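# Place the matching cover over the module on yellow plate

## Task

Of the three covers resting in holders, pick the one roughly 20 mm wider than the module on the yellow base plate, and set it onto the yellow plate so it sits over that module; it must stay there on its own without the robot holding it. The other two covers must remain in their holders, and no cover may be dented beyond the very slightest mark. Their thin walls yield even to a gentle grip.

## Robot and tools

ROBOT. Two UR12e-type arms, left_arm and right_arm, each carrying a Robotiq 2F-85 two-finger gripper. Base (URDF root) poses in the scene frame: left_arm at (+0.019, +0.612, 0) m, quat_wxyz (+0.997, 0, 0, +0.081); right_arm at (-0.074, -0.688, 0) m, quat_wxyz (+0.999, 0, 0, -0.038). The names are labels only and do not refer to image sides.

FRAMES. One shared scene frame: origin on the tabletop between the arms, +z up, +x out across the table, left_arm on the +y side. Gripper frame: fingers point along +z, they close along y, and a flat block on the wrist juts about 9 cm toward +x and rotates with the gripper. end_effector_position is the midpoint between the pads when closed; closed fingertips extend about 19 mm past it (6 mm when open), and the tips move roughly 13 mm farther out while closing, so keep that clearance above surfaces. Reported hand positions get less accurate at long reach.

ROW LAYOUT. Every commanded row is 20 numbers covering both arms, even if only one moves: left x, y, z (m), qw, qx, qy, qz, then left gripper position, force_limit, speed; then the same ten for the right arm. These are absolute target poses in the scene frame, quaternion w first. Gripper numbers are each in [-1, 1]: position +1 = fully open (85 mm), about -0.8 = pads touching, -1 = close until blocked. force_limit maps roughly to 20 N (-1), 128 N (0), 235 N (+1) per pad; speed to about 20, 85, 150 mm/s. Faster closing adds up to about 12 N. An optional 12 extra numbers (0 to 1) scale joint stiffness, left arm's six joints then right's, and persist until changed. To hold an arm still, resend its last reported pose and its gripper triple unchanged, since a 0 is a real command. Reuse the same quaternion each row rather than the drifted reported one.

TOOLS.
execute_actions(actions): a list of actions; each action is up to 15 rows, one per 1/30 s step, the last row held to fill 15 steps. An empty list just returns state and images. A target more than 0.6 m from the gripper's current position along any of its axes is refused; a malformed or failing first action rejects the whole call. Per step the commanded pose is clipped to 100 mm and 16 degrees from the measured pose, so far targets need several actions.
move(target, speed, stop_force, blocking): target is one 20-number row of absolute poses; both grippers travel straight lines that finish together, 0.5 to 10 s. speed 0.002 to 0.5 m/s (default 0.25; turning up to twice that in rad/s). stop_force 13 to 80 N (one value for both arms) ends an arm's path when its wrist sensor feels that much extra push against the motion; use it only with very slow speed, not while the gripper rotates, and not when lifting off something it presses on. blocking=false returns after 0.5 s; then use wait or stop before new commands. It cannot be combined with stop_force. Paths ignore obstacles and the other arm.
wait(seconds): 0 to 10; arms keep their last command.
stop(): brakes a running move; fingers continue.
zoom_image(camera, region): camera is cam_head_left or cam_head_right (672x504 each); region [x0, y0, x1, y1] in pixels, top-left origin, at most 504x504.
read_manual(section): licence texts only.
finished_scene(scene): ends the current scene, given its number; irreversible. Call only when the cover rests in place unassisted.

RESULTS. State line per arm: position (m), quat_wxyz, velocities. Hand target = pose the controller now pursues. "pose unreachable" = clearance check altered that arm's command. HELD in step readings = part of that arm's row held back. move: line gives the ending (done, off_target, moving, held, contact, fault) and limits (paced = target clipped; held = some steps blocked, after which the arm may speed up), plus distance to target. Gripper object_status: 0 moving, 1 blocked while opening, 2 blocked while closing (a grip), 3 reached position or pads met. position_measured counts: 3 open, ~78 = 60 mm, 130 = 40 mm, 180 = 20 mm, 230 pads together. A new force_limit or speed only applies after position changes by at least 0.01. Wrist force/torque are in the end-effector axes, offsets up to about 5.5 N, noise up to 3.4 N, saturating near 100 N.

CAUTIONS. Grip covers gently: low force_limit and slow speed, since strong grips dent them; to soften a grip, open first. Don't lift or disturb the two non-matching covers. Arms are stiff: pressing past a contact can trigger a fault; 150 N external force or joint torque at its limit (shoulder 313, elbow 142, wrists 51.3 N m) stops the arm for 10 s. Keep arms from colliding. Nothing may leave the table; loose items can get nudged by outside pushes. Holding loads heats motors (warning at 70 °C, brakes at 85 °C). The simulation keeps running while you think. Cameras: cam_head_left and cam_head_right, head-mounted looking down at the table, calibration may be off by a few degrees and millimetres.

Each tool is called after ">>>" as name([rows], argument=value, ...), one row to a line, values as JSON.

## Session

I'll start by looking at the scene.

>>> execute_actions(actions=[])

Scene clock: 0.00 s.
left_arm: end_effector_position=(+0.3057, -0.2188, +0.3110) position_measured=3 object_status=3 end_effector_quat_wxyz=(+0.019, +0.518, +0.782, -0.346) end_effector_velocity=(-0.000, -0.000, +0.002) end_effector_angular_velocity=(-0.003, -0.001, -0.001) | right_arm: end_effector_position=(+0.6502, -0.5331, +0.2744) position_measured=3 object_status=3 end_effector_quat_wxyz=(-0.137, +0.763, +0.531, -0.343) end_effector_velocity=(-0.000, -0.000, -0.001) end_effector_angular_velocity=(-0.000, +0.002, -0.000)
Joint positions: left_arm=[-1.44  -1.312  1.86  -2.646 -2.067 -0.244] | right_arm=[ 0.105 -1.083  1.351 -1.093 -1.707  2.007]
Joint velocities: left_arm=[ 0.    -0.001 -0.001 -0.001 -0.001  0.   ] | right_arm=[-0.     0.001  0.001  0.    -0.     0.   ]
Joint torques (N m, as the arm reports them, + toward a larger angle): no reading
Wrist force (N, on the end effector, along its own x y z axes, offset not removed): no reading
Wrist torque (N m, same axes, about the end effector's origin, offset not removed): no reading
Hand target (left_arm): +0.306, -0.219, +0.311; +0.019, +0.518, +0.782, -0.346
Hand target (right_arm): +0.650, -0.533, +0.274; -0.137, +0.763, +0.531, -0.343
Joint stiffness scale: left_arm=[1. 1. 1. 1. 1. 1.] | right_arm=[1. 1. 1. 1. 1. 1.]

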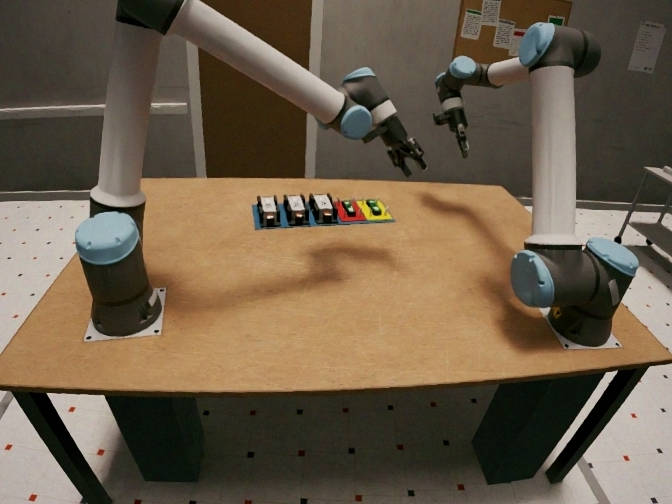

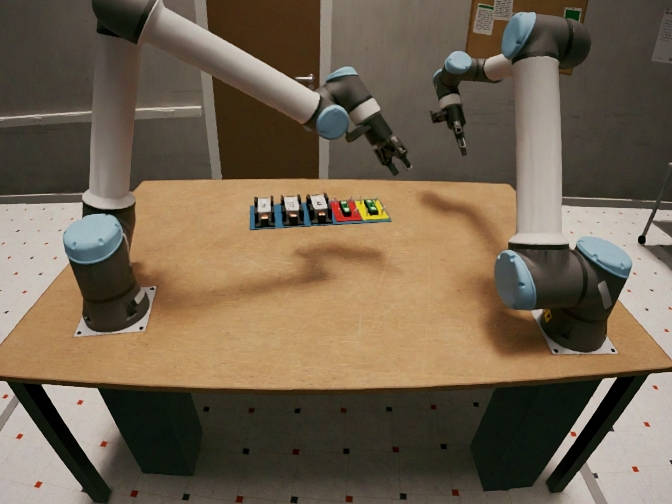

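>>> zoom_image(camera="cam_head_left", region=[240, 180, 410, 240])

>>> zoom_image(camera="cam_head_right", region=[240, 180, 410, 240])

Region (240, 180, 410, 240) of cam_head_left's 672x504 image, scaled by 2.965, with more detail than that image has; it fills the top 178 rows of this view, and the rest is white.

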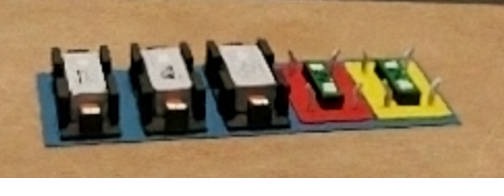

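Region (240, 180, 410, 240) of cam_head_right's 672x504 image, scaled by 2.965, with more detail than that image has; it fills the top 178 rows of this view, and the rest is white.

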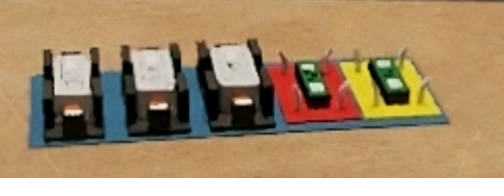

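>>> zoom_image(camera="cam_head_left", region=[248, 188, 308, 233])

>>> zoom_image(camera="cam_head_left", region=[290, 188, 350, 233])

>>> zoom_image(camera="cam_head_left", region=[335, 188, 400, 233])

Region (248, 188, 308, 233) of cam_head_left's 672x504 image, scaled by 8.400, with more detail than that image has; it fills the top 378 rows of this view, and the rest is white.

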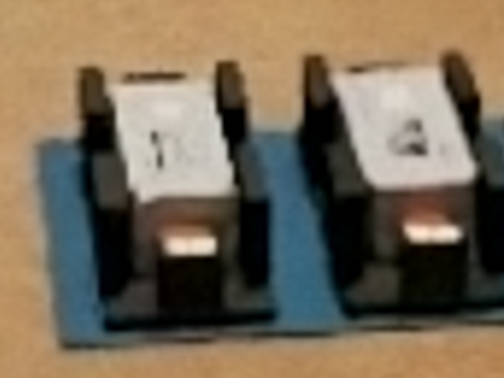

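Region (290, 188, 350, 233) of cam_head_left's 672x504 image, scaled by 8.400, with more detail than that image has; it fills the top 378 rows of this view, and the rest is white.

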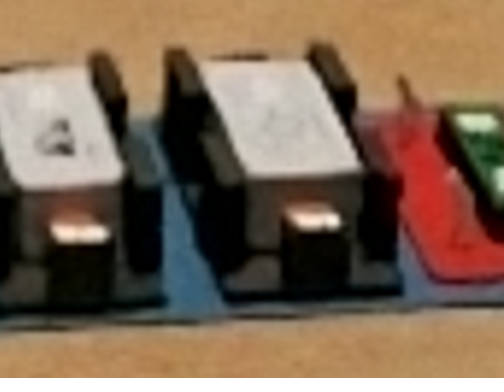

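Region (335, 188, 400, 233) of cam_head_left's 672x504 image, scaled by 7.754, with more detail than that image has; it fills the top 349 rows of this view, and the rest is white.

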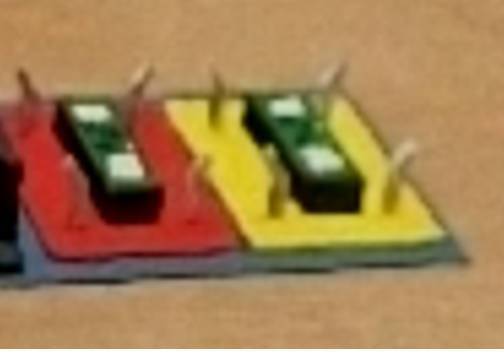

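>>> zoom_image(camera="cam_head_right", region=[245, 188, 305, 233])

>>> zoom_image(camera="cam_head_right", region=[290, 188, 350, 233])

>>> zoom_image(camera="cam_head_right", region=[335, 188, 395, 233])

>>> zoom_image(camera="cam_head_left", region=[355, 192, 397, 224])

Region (245, 188, 305, 233) of cam_head_right's 672x504 image, scaled by 8.400, with more detail than that image has; it fills the top 378 rows of this view, and the rest is white.

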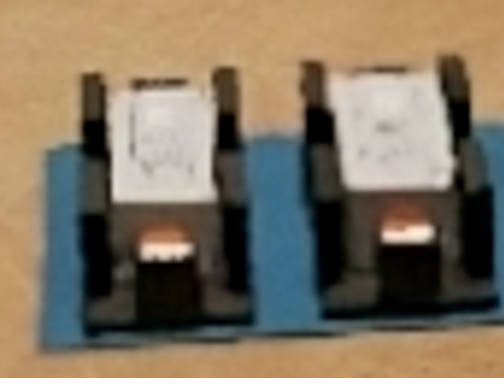

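Region (290, 188, 350, 233) of cam_head_right's 672x504 image, scaled by 8.400, with more detail than that image has; it fills the top 378 rows of this view, and the rest is white.

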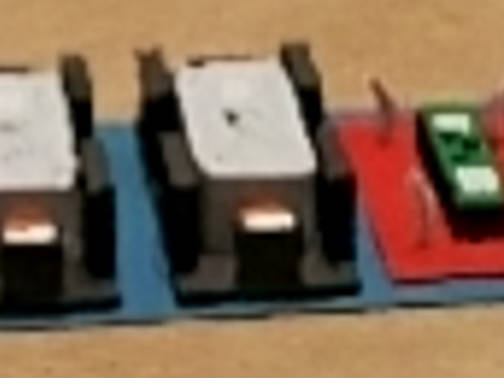

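Region (335, 188, 395, 233) of cam_head_right's 672x504 image, scaled by 8.400, with more detail than that image has; it fills the top 378 rows of this view, and the rest is white.

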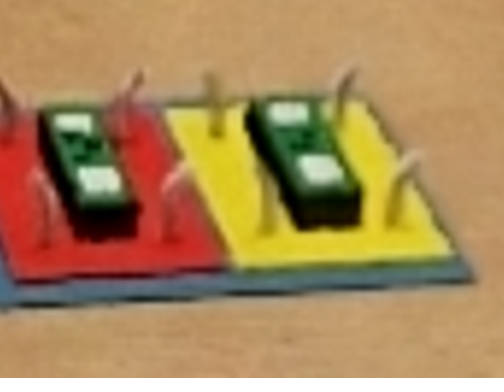

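Region (355, 192, 397, 224) of cam_head_left's 672x504 image, scaled by 12.000, with more detail than that image has; it fills the top 384 rows of this view, and the rest is white.

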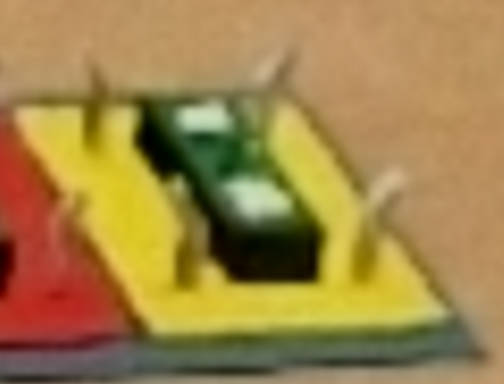

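>>> zoom_image(camera="cam_head_left", region=[380, 100, 492, 184])

>>> zoom_image(camera="cam_head_right", region=[370, 100, 482, 184])

Region (380, 100, 492, 184) of cam_head_left's 672x504 image, scaled by 4.500, with more detail than that image has; it fills the top 378 rows of this view, and the rest is white.

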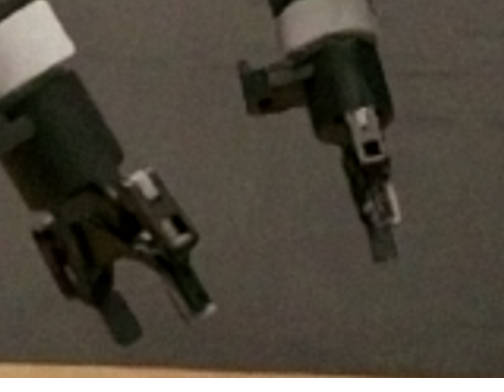

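Region (370, 100, 482, 184) of cam_head_right's 672x504 image, scaled by 4.500, with more detail than that image has; it fills the top 378 rows of this view, and the rest is white.

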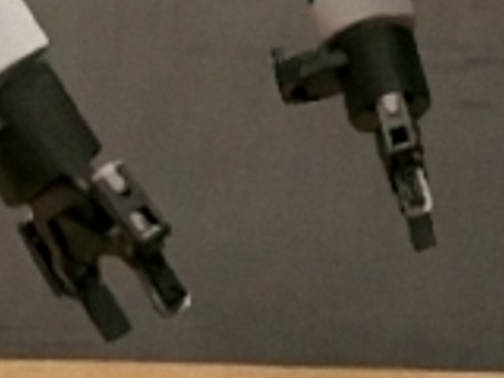

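>>> zoom_image(camera="cam_head_right", region=[250, 192, 282, 230])

>>> zoom_image(camera="cam_head_right", region=[277, 192, 309, 230])

>>> zoom_image(camera="cam_head_right", region=[303, 190, 335, 228])

>>> zoom_image(camera="cam_head_right", region=[352, 190, 394, 228])

Region (250, 192, 282, 230) of cam_head_right's 672x504 image, scaled by 13.263, with more detail than that image has; it fills the left 424 columns of this view, and the rest is white.

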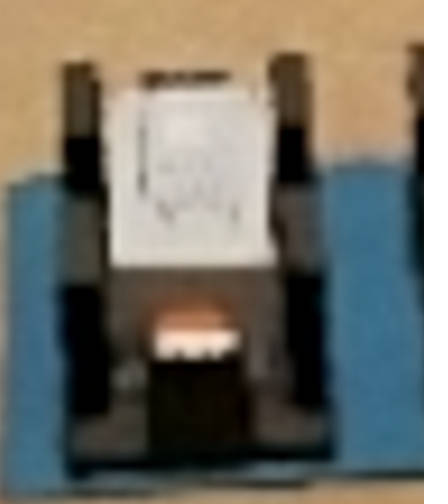

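Region (277, 192, 309, 230) of cam_head_right's 672x504 image, scaled by 13.263, with more detail than that image has; it fills the left 424 columns of this view, and the rest is white.

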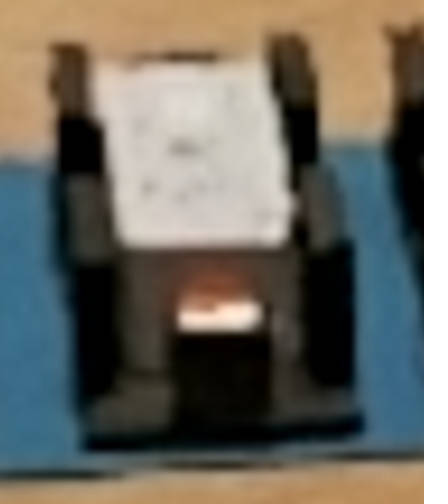

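Region (303, 190, 335, 228) of cam_head_right's 672x504 image, scaled by 13.263, with more detail than that image has; it fills the left 424 columns of this view, and the rest is white.

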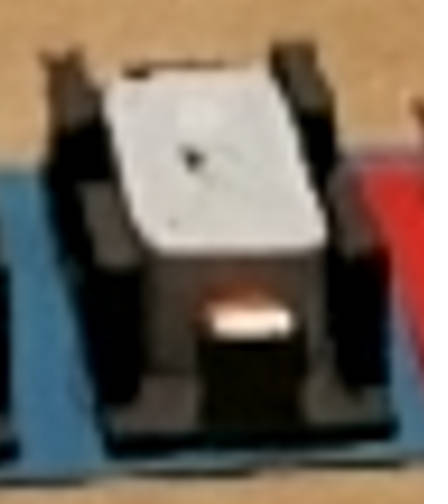

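Region (352, 190, 394, 228) of cam_head_right's 672x504 image, scaled by 12.000, with more detail than that image has; it fills the top 456 rows of this view, and the rest is white.

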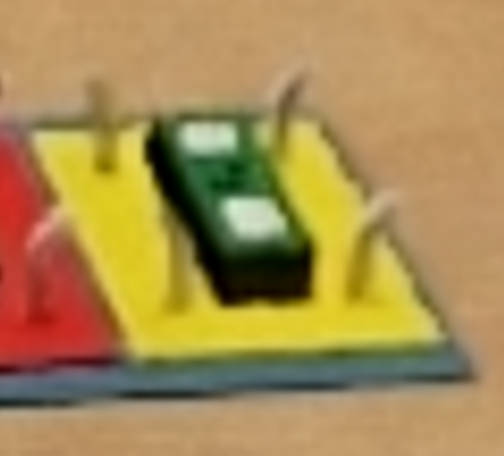

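>>> move(target=[0.608, 0.137, 0.11, 0, -0.061, 0.998, 0, 0.6, -1, 0, 0.647, -0.191, 0.11, 0, 0.998, 0.061, 0, 0.2, -1, 0], speed=0.3)

Scene clock: 14.63 s.
left_arm: end_effector_position=(+0.6061, +0.1380, +0.1100) position_measured=53 object_status=3 end_effector_quat_wxyz=(-0.001, -0.060, +0.998, -0.000) end_effector_velocity=(-0.001, +0.001, +0.000) end_effector_angular_velocity=(+0.004, +0.001, +0.004) | right_arm: end_effector_position=(+0.6484, -0.1900, +0.1135) position_measured=104 object_status=3 end_effector_quat_wxyz=(-0.001, +0.998, +0.063, +0.001) end_effector_velocity=(+0.002, -0.001, +0.001) end_effector_angular_velocity=(-0.003, -0.007, -0.012)
Joint positions: left_arm=[-1.074 -1.283  1.973 -2.26  -1.573 -1.031] | right_arm=[ 0.479 -1.118  1.72  -2.176 -1.569  3.419]
Joint velocities: left_arm=[-0.001 -0.002  0.     0.004  0.001 -0.005] | right_arm=[-0.     0.    -0.    -0.005 -0.006  0.012]
Joint torques (N m, as the arm reports them, + toward a larger angle): left_arm=[ -1.38 -57.7  -44.24  -3.94   1.01  -0.1 ] | right_arm=[ -4.14 -79.59 -39.53  -6.29  -0.27   0.2 ]
Wrist force (N, on the end effector, along its own x y z axes, offset not removed): left_arm=[-3.6 -0.8 -1.6] | right_arm=[-1.1 -2.4 0.0]
Wrist torque (N m, same axes, about the end effector's origin, offset not removed): left_arm=[-0.19 0.59 0.13] | right_arm=[-0.24 0.25 0.08]
Hand target (left_arm): +0.608, +0.137, +0.110; -0.000, -0.061, +0.998, +0.000
Hand target (right_arm): +0.647, -0.191, +0.110; -0.000, +0.998, +0.062, -0.000
Off the commanded pose (left_arm): 0.002 m, 0 deg.
Off the commanded pose (right_arm): 0.004 m, 0 deg.
Joint stiffness scale: left_arm=[1. 1. 1. 1. 1. 1.] | right_arm=[1. 1. 1. 1. 1. 1.]
move: off_target (right_arm)

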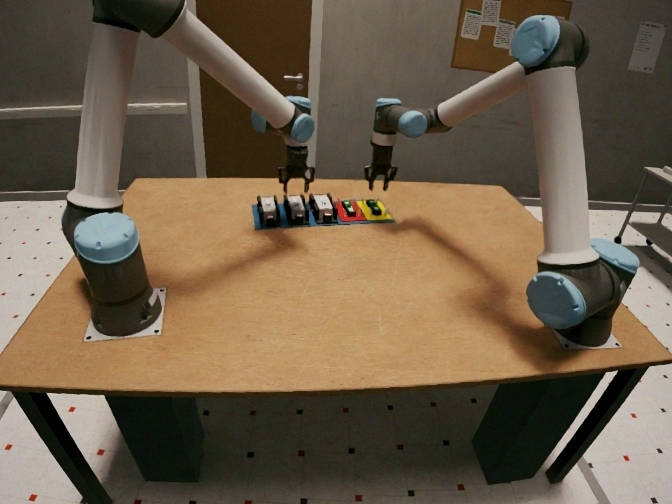

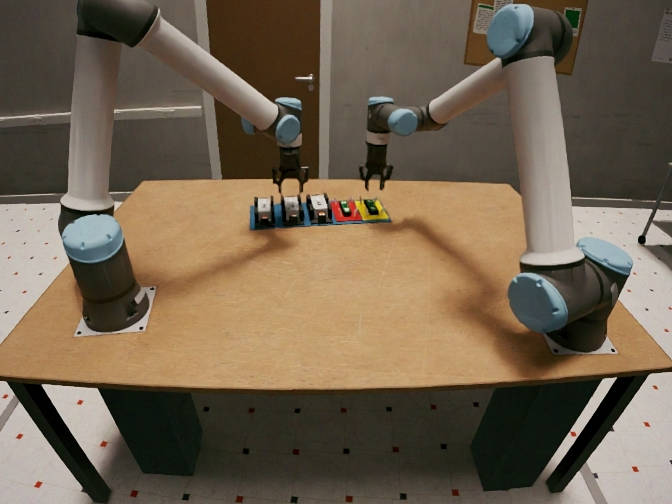

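>>> zoom_image(camera="cam_head_left", region=[266, 160, 336, 230])

>>> zoom_image(camera="cam_head_right", region=[260, 160, 330, 230])

>>> zoom_image(camera="cam_head_left", region=[340, 160, 410, 230])

>>> zoom_image(camera="cam_head_right", region=[335, 160, 405, 230])

Region (266, 160, 336, 230) of cam_head_left's 672x504 image, scaled by 7.200, with more detail than that image has.

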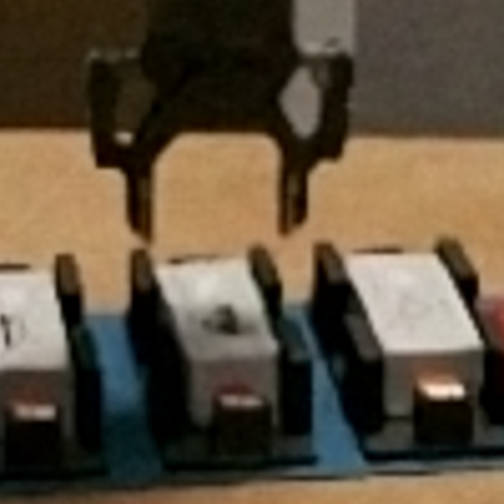

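Region (260, 160, 330, 230) of cam_head_right's 672x504 image, scaled by 7.200, with more detail than that image has.

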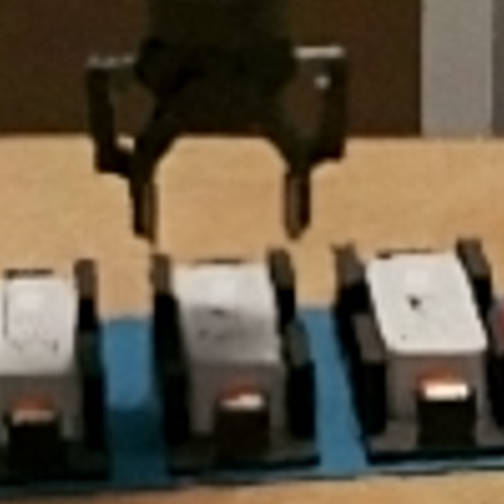

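Region (340, 160, 410, 230) of cam_head_left's 672x504 image, scaled by 7.200, with more detail than that image has.

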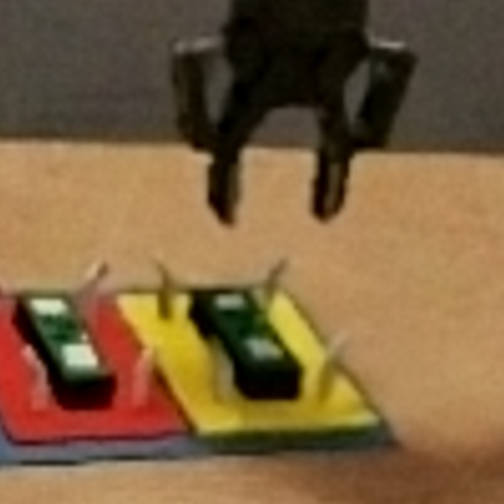

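Region (335, 160, 405, 230) of cam_head_right's 672x504 image, scaled by 7.200, with more detail than that image has.

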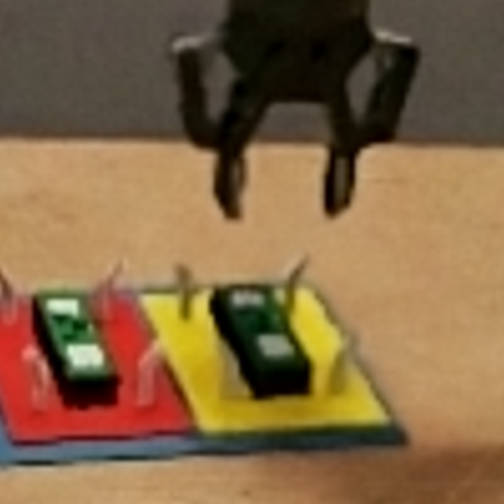

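>>> move(target=[0.606, 0.136, 0.068, 0, -0.061, 0.998, 0, 0.6, -1, 0, 0.6465, -0.185, 0.05, 0, 0.998, 0.061, 0, 0.2, -1, 0], speed=0.1, stop_force=20)

Scene clock: 21.07 s.
left_arm: end_effector_position=(+0.6076, +0.1355, +0.0707) position_measured=53 object_status=3 end_effector_quat_wxyz=(+0.000, -0.062, +0.998, -0.001) end_effector_velocity=(+0.002, -0.003, +0.003) end_effector_angular_velocity=(-0.010, -0.006, +0.000) | right_arm: end_effector_position=(+0.6488, -0.1856, +0.0524) position_measured=104 object_status=3 end_effector_quat_wxyz=(-0.001, +0.998, +0.060, +0.001) end_effector_velocity=(+0.003, +0.002, +0.001) end_effector_angular_velocity=(+0.005, -0.010, -0.001)
Joint positions: left_arm=[-1.075 -1.234  1.994 -2.334 -1.572 -1.036] | right_arm=[ 0.484 -1.053  1.748 -2.268 -1.57   3.429]
Joint velocities: left_arm=[ 0.    -0.001 -0.001 -0.009 -0.001  0.   ] | right_arm=[ 0.     0.001 -0.001 -0.012  0.     0.001]
Joint torques (N m, as the arm reports them, + toward a larger angle): left_arm=[ -1.81 -61.21 -36.09  -5.77   0.74  -0.07] | right_arm=[ -1.19 -83.44 -36.87  -5.35  -1.25   0.42]
Wrist force (N, on the end effector, along its own x y z axes, offset not removed): left_arm=[-2.4 1.6 -0.8] | right_arm=[-3.5 -1.9 2.1]
Wrist torque (N m, same axes, about the end effector's origin, offset not removed): left_arm=[0.24 0.38 0.14] | right_arm=[-0.23 0.71 0.15]
Hand target (left_arm): +0.606, +0.136, +0.068; -0.000, -0.061, +0.998, +0.000
Hand target (right_arm): +0.647, -0.185, +0.050; +0.000, +0.998, +0.061, -0.000
Off the commanded pose (left_arm): 0.003 m, 0 deg.
Off the commanded pose (right_arm): 0.003 m, 0 deg.
Joint stiffness scale: left_arm=[1. 1. 1. 1. 1. 1.] | right_arm=[1. 1. 1. 1. 1. 1.]
move: done

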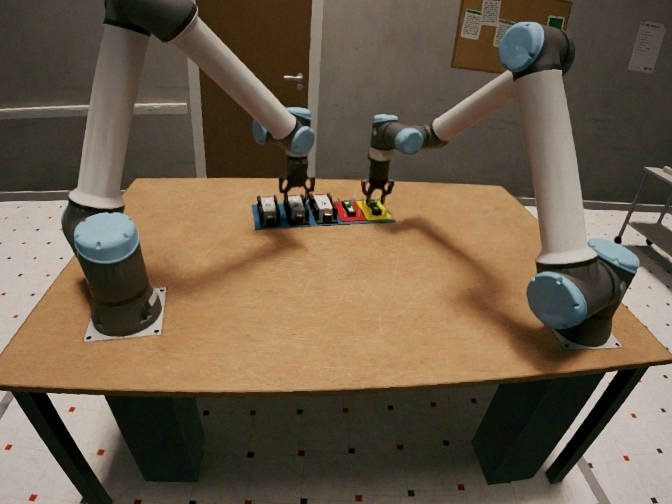

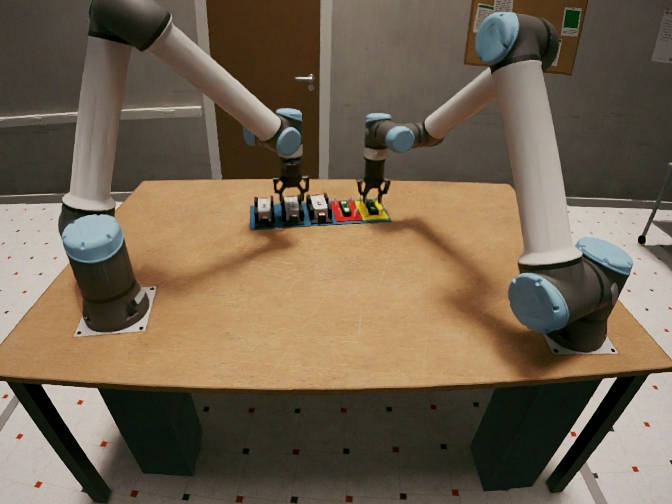

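>>> zoom_image(camera="cam_head_left", region=[272, 175, 322, 230])

>>> zoom_image(camera="cam_head_right", region=[267, 175, 317, 230])

>>> zoom_image(camera="cam_head_left", region=[350, 175, 400, 230])

>>> zoom_image(camera="cam_head_right", region=[347, 175, 397, 230])

Region (272, 175, 322, 230) of cam_head_left's 672x504 image, scaled by 9.164, with more detail than that image has; it fills the left 458 columns of this view, and the rest is white.

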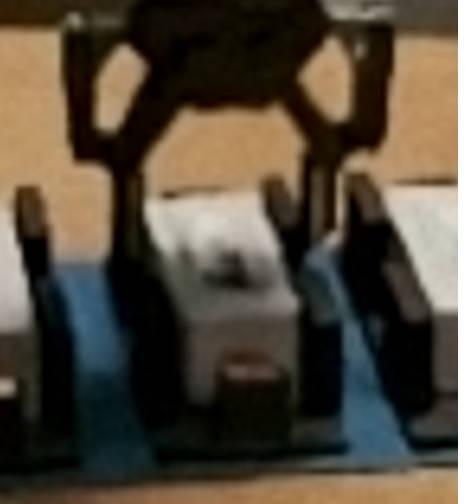

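Region (267, 175, 317, 230) of cam_head_right's 672x504 image, scaled by 9.164, with more detail than that image has; it fills the left 458 columns of this view, and the rest is white.

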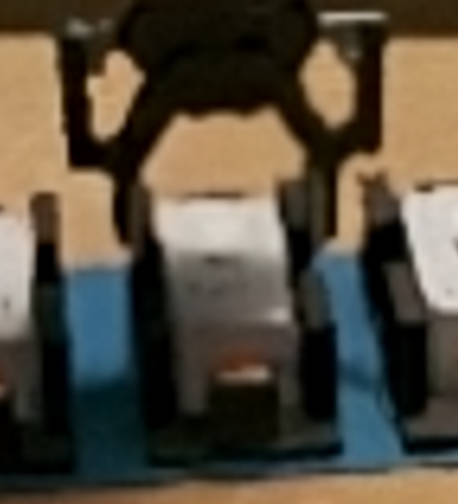

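Region (350, 175, 400, 230) of cam_head_left's 672x504 image, scaled by 9.164, with more detail than that image has; it fills the left 458 columns of this view, and the rest is white.

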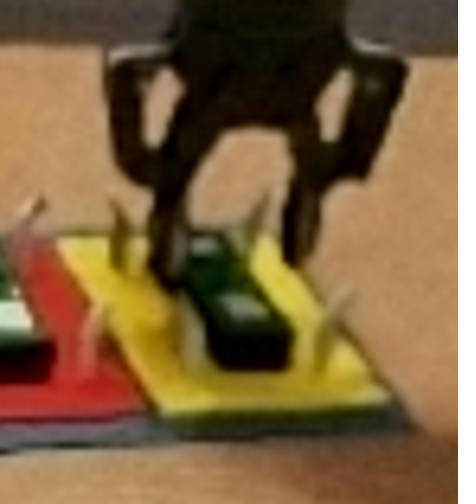

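Region (347, 175, 397, 230) of cam_head_right's 672x504 image, scaled by 9.164, with more detail than that image has; it fills the left 458 columns of this view, and the rest is white.

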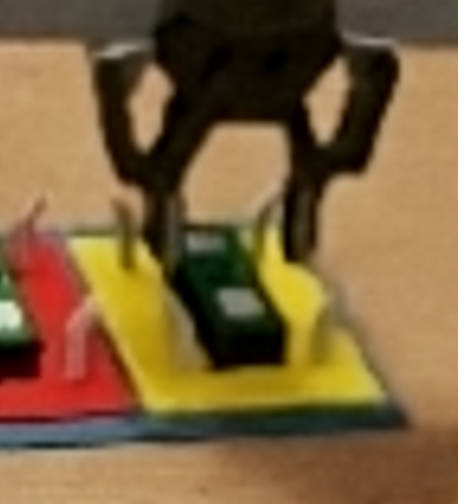

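>>> move(target=[0.605, 0.136, 0.046, 0, -0.061, 0.998, 0, 0.6, -1, 0, 0.645, -0.1845, 0.031, 0, 0.998, 0.061, 0, 0.2, -1, 0], speed=0.03, stop_force=15)

Scene clock: 23.33 s.
left_arm: end_effector_position=(+0.6070, +0.1351, +0.0492) position_measured=53 object_status=3 end_effector_quat_wxyz=(+0.001, -0.062, +0.998, -0.002) end_effector_velocity=(+0.001, -0.002, +0.001) end_effector_angular_velocity=(-0.005, -0.004, +0.001) | right_arm: end_effector_position=(+0.6484, -0.1845, +0.0351) position_measured=104 object_status=3 end_effector_quat_wxyz=(-0.001, +0.998, +0.060, +0.002) end_effector_velocity=(+0.001, +0.001, +0.001) end_effector_angular_velocity=(+0.002, -0.004, +0.000)
Joint positions: left_arm=[-1.076 -1.207  2.007 -2.374 -1.572 -1.037] | right_arm=[ 0.485 -1.034  1.757 -2.299 -1.57   3.43 ]
Joint velocities: left_arm=[ 0.    -0.    -0.001 -0.006  0.    -0.001] | right_arm=[ 0.    -0.001  0.    -0.004 -0.     0.   ]
Joint torques (N m, as the arm reports them, + toward a larger angle): left_arm=[ -3.91 -58.77 -33.96  -5.71   0.73   0.01] | right_arm=[ -0.36 -78.64 -36.05  -6.02  -0.49   0.18]
Wrist force (N, on the end effector, along its own x y z axes, offset not removed): left_arm=[-3.0 2.2 0.9] | right_arm=[-1.2 -0.8 1.5]
Wrist torque (N m, same axes, about the end effector's origin, offset not removed): left_arm=[0.40 0.50 0.02] | right_arm=[0.04 0.25 0.18]
Hand target (left_arm): +0.605, +0.136, +0.046; -0.000, -0.061, +0.998, +0.000
Hand target (right_arm): +0.645, -0.184, +0.031; +0.000, +0.998, +0.061, -0.000
Off the commanded pose (left_arm): 0.004 m, 0 deg.
Off the commanded pose (right_arm): 0.005 m, 0 deg.
Joint stiffness scale: left_arm=[1. 1. 1. 1. 1. 1.] | right_arm=[1. 1. 1. 1. 1. 1.]
move: off_target (left_arm, right_arm)

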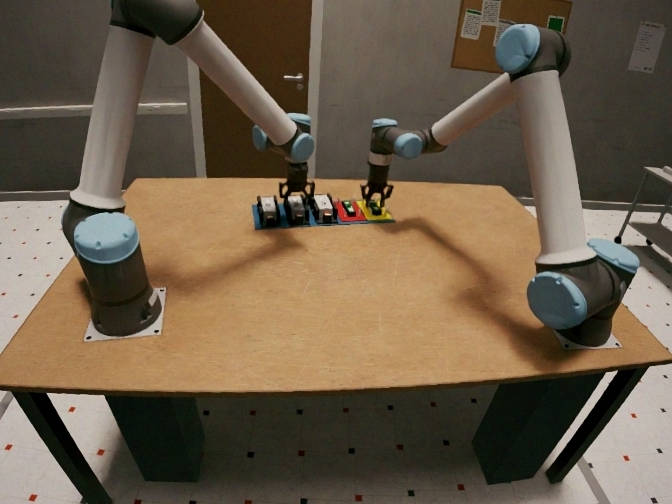

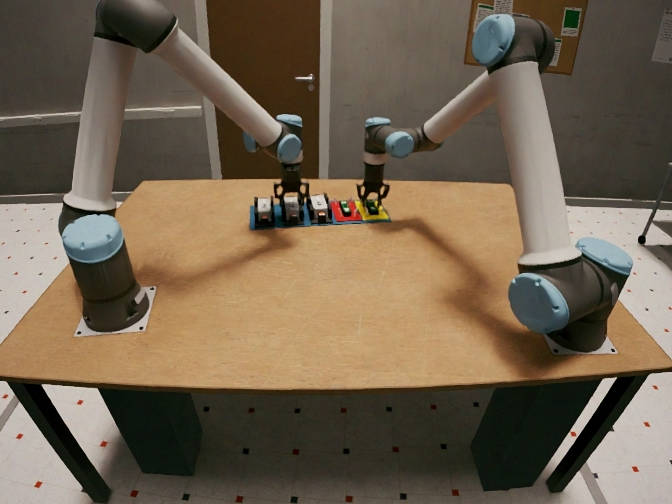

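>>> zoom_image(camera="cam_head_left", region=[272, 175, 322, 230])

>>> zoom_image(camera="cam_head_right", region=[267, 175, 317, 230])

>>> zoom_image(camera="cam_head_left", region=[350, 175, 400, 230])

>>> zoom_image(camera="cam_head_right", region=[347, 175, 397, 230])

Region (272, 175, 322, 230) of cam_head_left's 672x504 image, scaled by 9.164, with more detail than that image has; it fills the left 458 columns of this view, and the rest is white.

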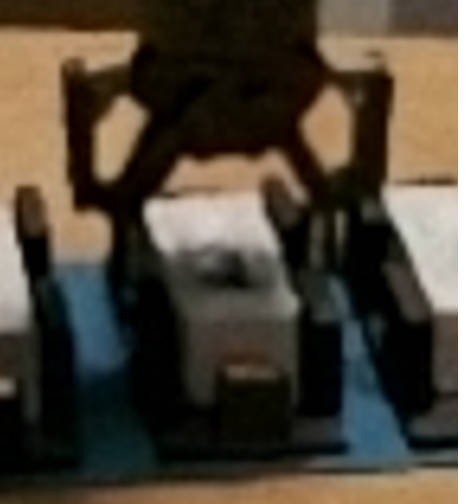

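Region (267, 175, 317, 230) of cam_head_right's 672x504 image, scaled by 9.164, with more detail than that image has; it fills the left 458 columns of this view, and the rest is white.

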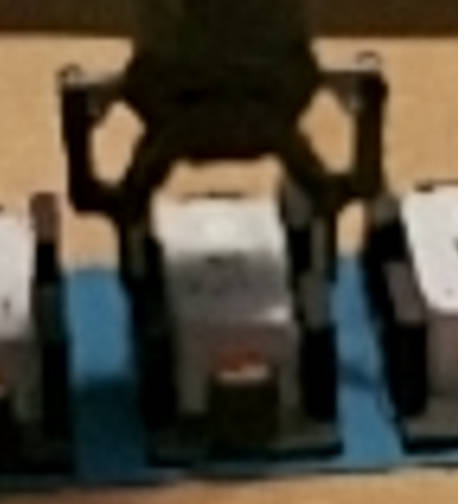

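Region (350, 175, 400, 230) of cam_head_left's 672x504 image, scaled by 9.164, with more detail than that image has; it fills the left 458 columns of this view, and the rest is white.

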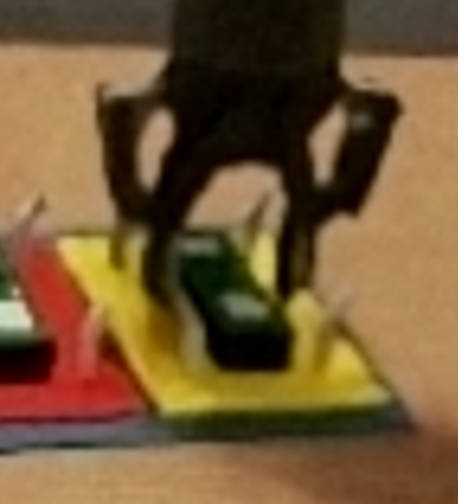

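Region (347, 175, 397, 230) of cam_head_right's 672x504 image, scaled by 9.164, with more detail than that image has; it fills the left 458 columns of this view, and the rest is white.

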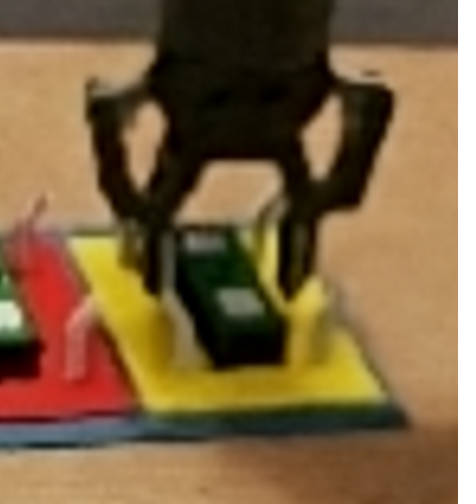

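>>> execute_actions([
  [[0.605, 0.136, 0.046, 0, -0.061, 0.998, 0, 0.36, -1, -1, 0.645, -0.1845, 0.031, 0, 0.998, 0.061, 0, -1, -1, -1]],
  [[0.605, 0.136, 0.046, 0, -0.061, 0.998, 0, 0.36, -1, -1, 0.645, -0.1845, 0.031, 0, 0.998, 0.061, 0, -1, -1, -1]],
])

Scene clock: 26.10 s.
left_arm: end_effector_position=(+0.6071, +0.1350, +0.0493) position_measured=84 object_status=3 end_effector_quat_wxyz=(+0.001, -0.062, +0.998, -0.002) end_effector_velocity=(-0.001, +0.000, -0.001) end_effector_angular_velocity=(+0.002, +0.002, -0.002) | right_arm: end_effector_position=(+0.6488, -0.1850, +0.0352) position_measured=146 object_status=0 end_effector_quat_wxyz=(-0.001, +0.998, +0.060, +0.003) end_effector_velocity=(-0.000, -0.000, -0.001) end_effector_angular_velocity=(+0.000, +0.001, -0.001)
Joint positions: left_arm=[-1.076 -1.207  2.007 -2.375 -1.572 -1.037] | right_arm=[ 0.485 -1.034  1.757 -2.299 -1.572  3.43 ]
Joint velocities: left_arm=[-0.001  0.     0.     0.002 -0.001  0.001] | right_arm=[-0.001  0.001  0.     0.     0.001 -0.   ]
Joint torques (N m, as the arm reports them, + toward a larger angle): left_arm=[ -4.   -59.76 -34.25  -5.86   0.68  -0.12] | right_arm=[ -0.6  -82.66 -35.38  -5.83   0.47  -0.13]
Wrist force (N, on the end effector, along its own x y z axes, offset not removed): left_arm=[-2.8 2.0 -2.5] | right_arm=[-5.0 0.5 -5.7]
Wrist torque (N m, same axes, about the end effector's origin, offset not removed): left_arm=[0.31 0.46 0.09] | right_arm=[-0.18 0.53 -0.04]
Hand target (left_arm): +0.605, +0.136, +0.046; -0.000, -0.061, +0.998, +0.000
Hand target (right_arm): +0.645, -0.185, +0.031; +0.000, +0.998, +0.061, -0.000
Off the commanded pose (left_arm): 0.004 m, 0 deg.
Off the commanded pose (right_arm): 0.006 m, 0 deg.
Joint stiffness scale: left_arm=[1. 1. 1. 1. 1. 1.] | right_arm=[1. 1. 1. 1. 1. 1.]
Step readings (end_effector_position; steps 1 to 15: 1st action; 16 to 30: 2nd action):
0: left_arm (+0.6071, +0.1350, +0.0493) | right_arm (+0.6486, -0.1845, +0.0351)
1: left_arm (+0.6071, +0.1350, +0.0493) | right_arm (+0.6486, -0.1845, +0.0351)
2: left_arm (+0.6071, +0.1350, +0.0493) | right_arm (+0.6486, -0.1845, +0.0351)
4: left_arm (+0.6071, +0.1350, +0.0493) | right_arm (+0.6486, -0.1845, +0.0351)
8: left_arm (+0.6071, +0.1350, +0.0493) | right_arm (+0.6486, -0.1845, +0.0351)
15: left_arm (+0.6071, +0.1350, +0.0493) | right_arm (+0.6486, -0.1845, +0.0351)
16: left_arm (+0.6071, +0.1350, +0.0493) | right_arm (+0.6486, -0.1845, +0.0351)
17: left_arm (+0.6071, +0.1350, +0.0493) | right_arm (+0.6486, -0.1845, +0.0351)
19: left_arm (+0.6071, +0.1350, +0.0493) | right_arm (+0.6486, -0.1845, +0.0351)
23: left_arm (+0.6071, +0.1350, +0.0493) | right_arm (+0.6486, -0.1846, +0.0351)
30: end_effector_position above

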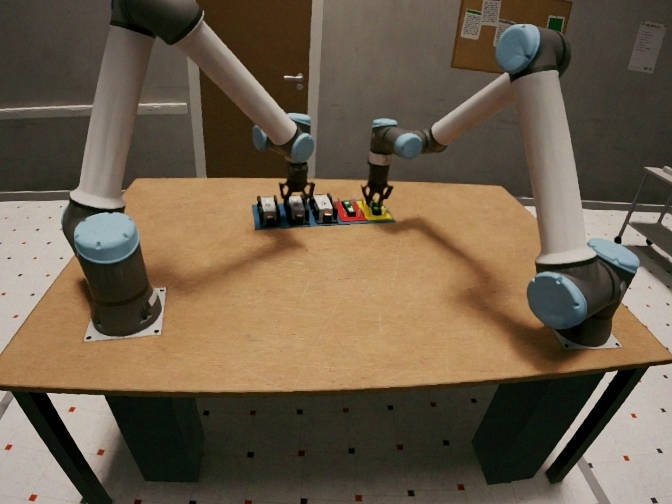

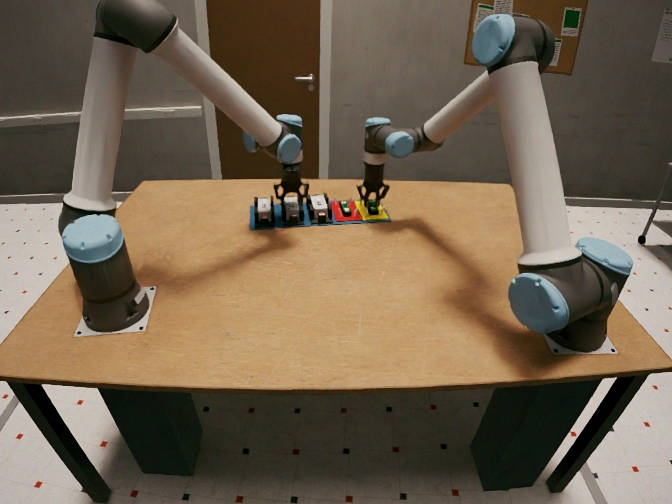

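>>> execute_actions(actions=[])

>>> zoom_image(camera="cam_head_left", region=[272, 175, 322, 230])

>>> zoom_image(camera="cam_head_right", region=[267, 175, 317, 230])

>>> zoom_image(camera="cam_head_right", region=[347, 175, 397, 230])

Scene clock: 26.40 s.
left_arm: end_effector_position=(+0.6071, +0.1350, +0.0493) position_measured=84 object_status=3 end_effector_quat_wxyz=(+0.001, -0.062, +0.998, -0.002) end_effector_velocity=(+0.000, +0.000, +0.000) end_effector_angular_velocity=(-0.000, -0.000, +0.000) | right_arm: end_effector_position=(+0.6488, -0.1850, +0.0352) position_measured=146 object_status=2 end_effector_quat_wxyz=(-0.001, +0.998, +0.060, +0.003) end_effector_velocity=(+0.000, -0.000, -0.001) end_effector_angular_velocity=(-0.000, +0.002, -0.001)
Joint positions: left_arm=[-1.076 -1.207  2.007 -2.375 -1.572 -1.037] | right_arm=[ 0.485 -1.034  1.757 -2.299 -1.572  3.43 ]
Joint velocities: left_arm=[ 0. -0. -0. -0. -0.  0.] | right_arm=[-0.001  0.001 -0.     0.001  0.001 -0.   ]
Joint torques (N m, as the arm reports them, + toward a larger angle): left_arm=[ -3.47 -60.14 -33.74  -5.66   0.6    0.04] | right_arm=[  1.52 -83.66 -35.06  -5.52   0.45   0.75]
Wrist force (N, on the end effector, along its own x y z axes, offset not removed): left_arm=[-3.0 0.0 -0.6] | right_arm=[-1.9 1.0 -5.7]
Wrist torque (N m, same axes, about the end effector's origin, offset not removed): left_arm=[0.03 0.41 0.17] | right_arm=[-0.29 0.02 -0.05]
Hand target (left_arm): +0.605, +0.136, +0.046; -0.000, -0.061, +0.998, +0.000
Hand target (right_arm): +0.645, -0.185, +0.031; +0.000, +0.998, +0.061, -0.000
Off the commanded pose (left_arm): 0.004 m, 0 deg.
Off the commanded pose (right_arm): 0.006 m, 0 deg.
Joint stiffness scale: left_arm=[1. 1. 1. 1. 1. 1.] | right_arm=[1. 1. 1. 1. 1. 1.]

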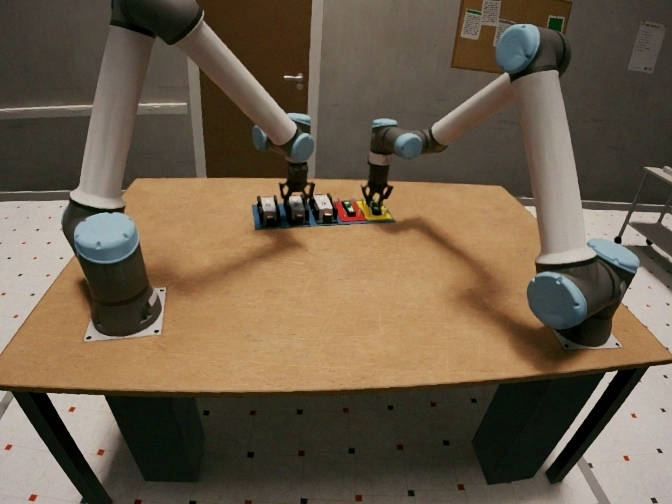

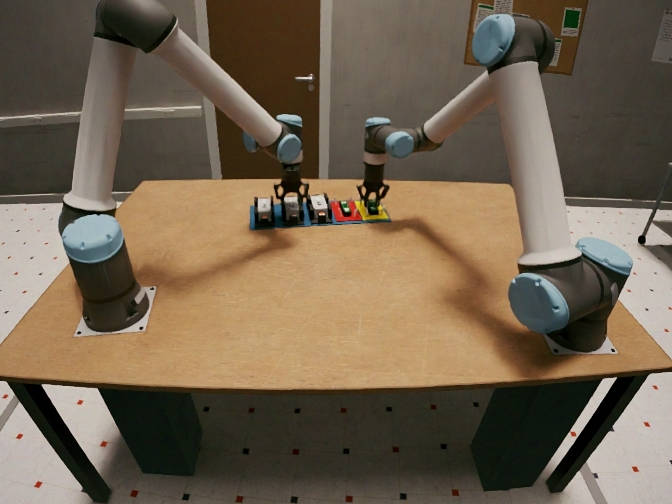

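Region (272, 175, 322, 230) of cam_head_left's 672x504 image, scaled by 9.164, with more detail than that image has; it fills the left 458 columns of this view, and the rest is white.

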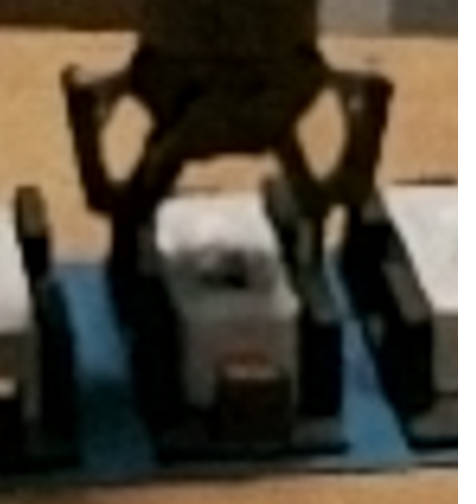

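Region (267, 175, 317, 230) of cam_head_right's 672x504 image, scaled by 9.164, with more detail than that image has; it fills the left 458 columns of this view, and the rest is white.

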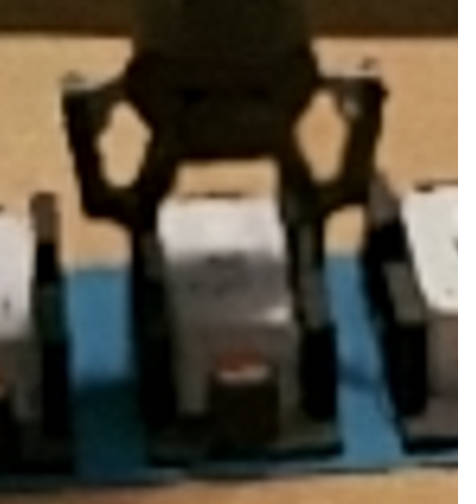

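Region (347, 175, 397, 230) of cam_head_right's 672x504 image, scaled by 9.164, with more detail than that image has; it fills the left 458 columns of this view, and the rest is white.

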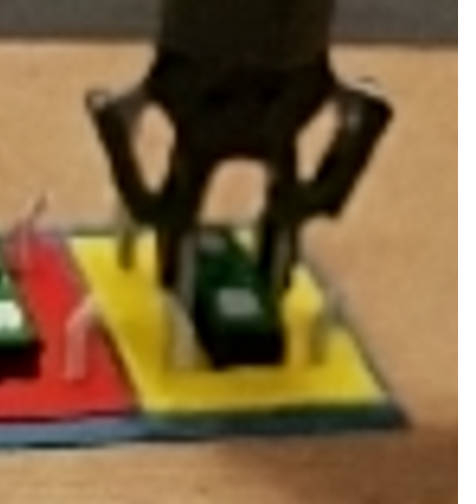

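>>> execute_actions([
  [[0.605, 0.136, 0.046, 0, -0.061, 0.998, 0, -1, -1, -1, 0.645, -0.1845, 0.031, 0, 0.998, 0.061, 0, 0.2, -1, 0]],
  [[0.605, 0.136, 0.046, 0, -0.061, 0.998, 0, -1, -1, -1, 0.645, -0.1845, 0.031, 0, 0.998, 0.061, 0, 0.2, -1, 0]],
])

Scene clock: 29.83 s.
left_arm: end_effector_position=(+0.6071, +0.1352, +0.0491) position_measured=113 object_status=2 end_effector_quat_wxyz=(+0.001, -0.062, +0.998, -0.002) end_effector_velocity=(+0.002, -0.002, +0.002) end_effector_angular_velocity=(-0.005, -0.003, -0.001) | right_arm: end_effector_position=(+0.6488, -0.1850, +0.0351) position_measured=104 object_status=3 end_effector_quat_wxyz=(-0.001, +0.998, +0.060, +0.003) end_effector_velocity=(+0.000, +0.001, +0.000) end_effector_angular_velocity=(+0.000, -0.002, +0.001)
Joint positions: left_arm=[-1.076 -1.207  2.007 -2.375 -1.571 -1.037] | right_arm=[ 0.485 -1.034  1.758 -2.299 -1.572  3.43 ]
Joint velocities: left_arm=[ 0.001 -0.001 -0.003 -0.002 -0.001  0.002] | right_arm=[ 0.001  0.    -0.001 -0.001 -0.    -0.   ]
Joint torques (N m, as the arm reports them, + toward a larger angle): left_arm=[ -4.17 -59.97 -34.    -5.63   0.38   0.12] | right_arm=[ -1.73 -83.97 -35.97  -5.64  -0.09   0.03]
Wrist force (N, on the end effector, along its own x y z axes, offset not removed): left_arm=[-1.8 1.6 -7.5] | right_arm=[0.2 -2.0 0.9]
Wrist torque (N m, same axes, about the end effector's origin, offset not removed): left_arm=[-0.21 0.36 -0.03] | right_arm=[-0.20 0.01 0.06]
Hand target (left_arm): +0.605, +0.136, +0.046; -0.000, -0.061, +0.998, +0.000
Hand target (right_arm): +0.645, -0.185, +0.031; +0.000, +0.998, +0.061, -0.000
Off the commanded pose (left_arm): 0.004 m, 0 deg.
Off the commanded pose (right_arm): 0.006 m, 0 deg.
Joint stiffness scale: left_arm=[1. 1. 1. 1. 1. 1.] | right_arm=[1. 1. 1. 1. 1. 1.]
Step readings (end_effector_position; steps 1 to 15: 1st action; 16 to 30: 2nd action):
0: left_arm (+0.6071, +0.1350, +0.0493) | right_arm (+0.6488, -0.1850, +0.0352)
1: left_arm (+0.6071, +0.1350, +0.0493) | right_arm (+0.6488, -0.1850, +0.0352)
2: left_arm (+0.6071, +0.1350, +0.0493) | right_arm (+0.6488, -0.1850, +0.0351)
4: left_arm (+0.6071, +0.1350, +0.0493) | right_arm (+0.6488, -0.1850, +0.0351)
8: left_arm (+0.6071, +0.1350, +0.0493) | right_arm (+0.6488, -0.1850, +0.0351)
15: left_arm (+0.6070, +0.1352, +0.0491) | right_arm (+0.6488, -0.1850, +0.0351)
16: left_arm (+0.6070, +0.1352, +0.0491) | right_arm (+0.6488, -0.1850, +0.0351)
17: left_arm (+0.6070, +0.1352, +0.0491) | right_arm (+0.6488, -0.1850, +0.0351)
19: left_arm (+0.6071, +0.1352, +0.0491) | right_arm (+0.6488, -0.1850, +0.0351)
23: left_arm (+0.6071, +0.1352, +0.0491) | right_arm (+0.6488, -0.1850, +0.0351)
30: end_effector_position above

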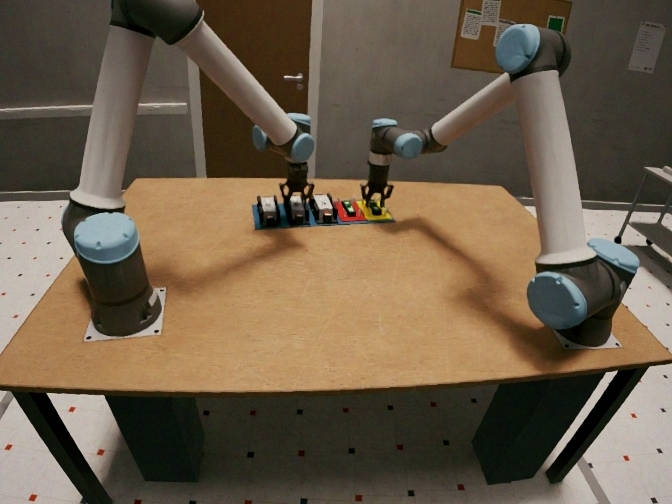

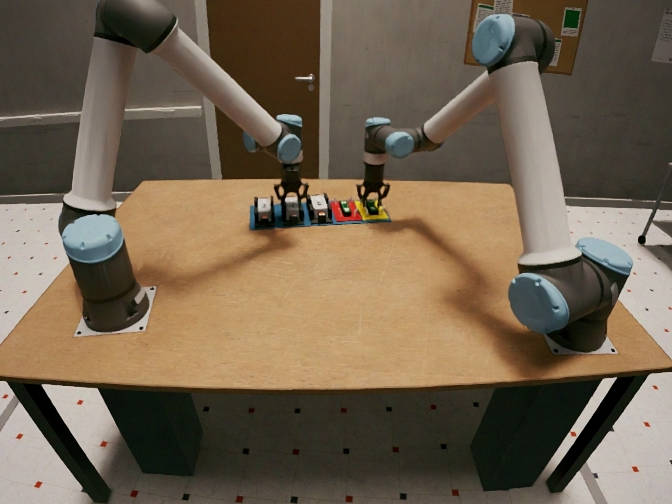

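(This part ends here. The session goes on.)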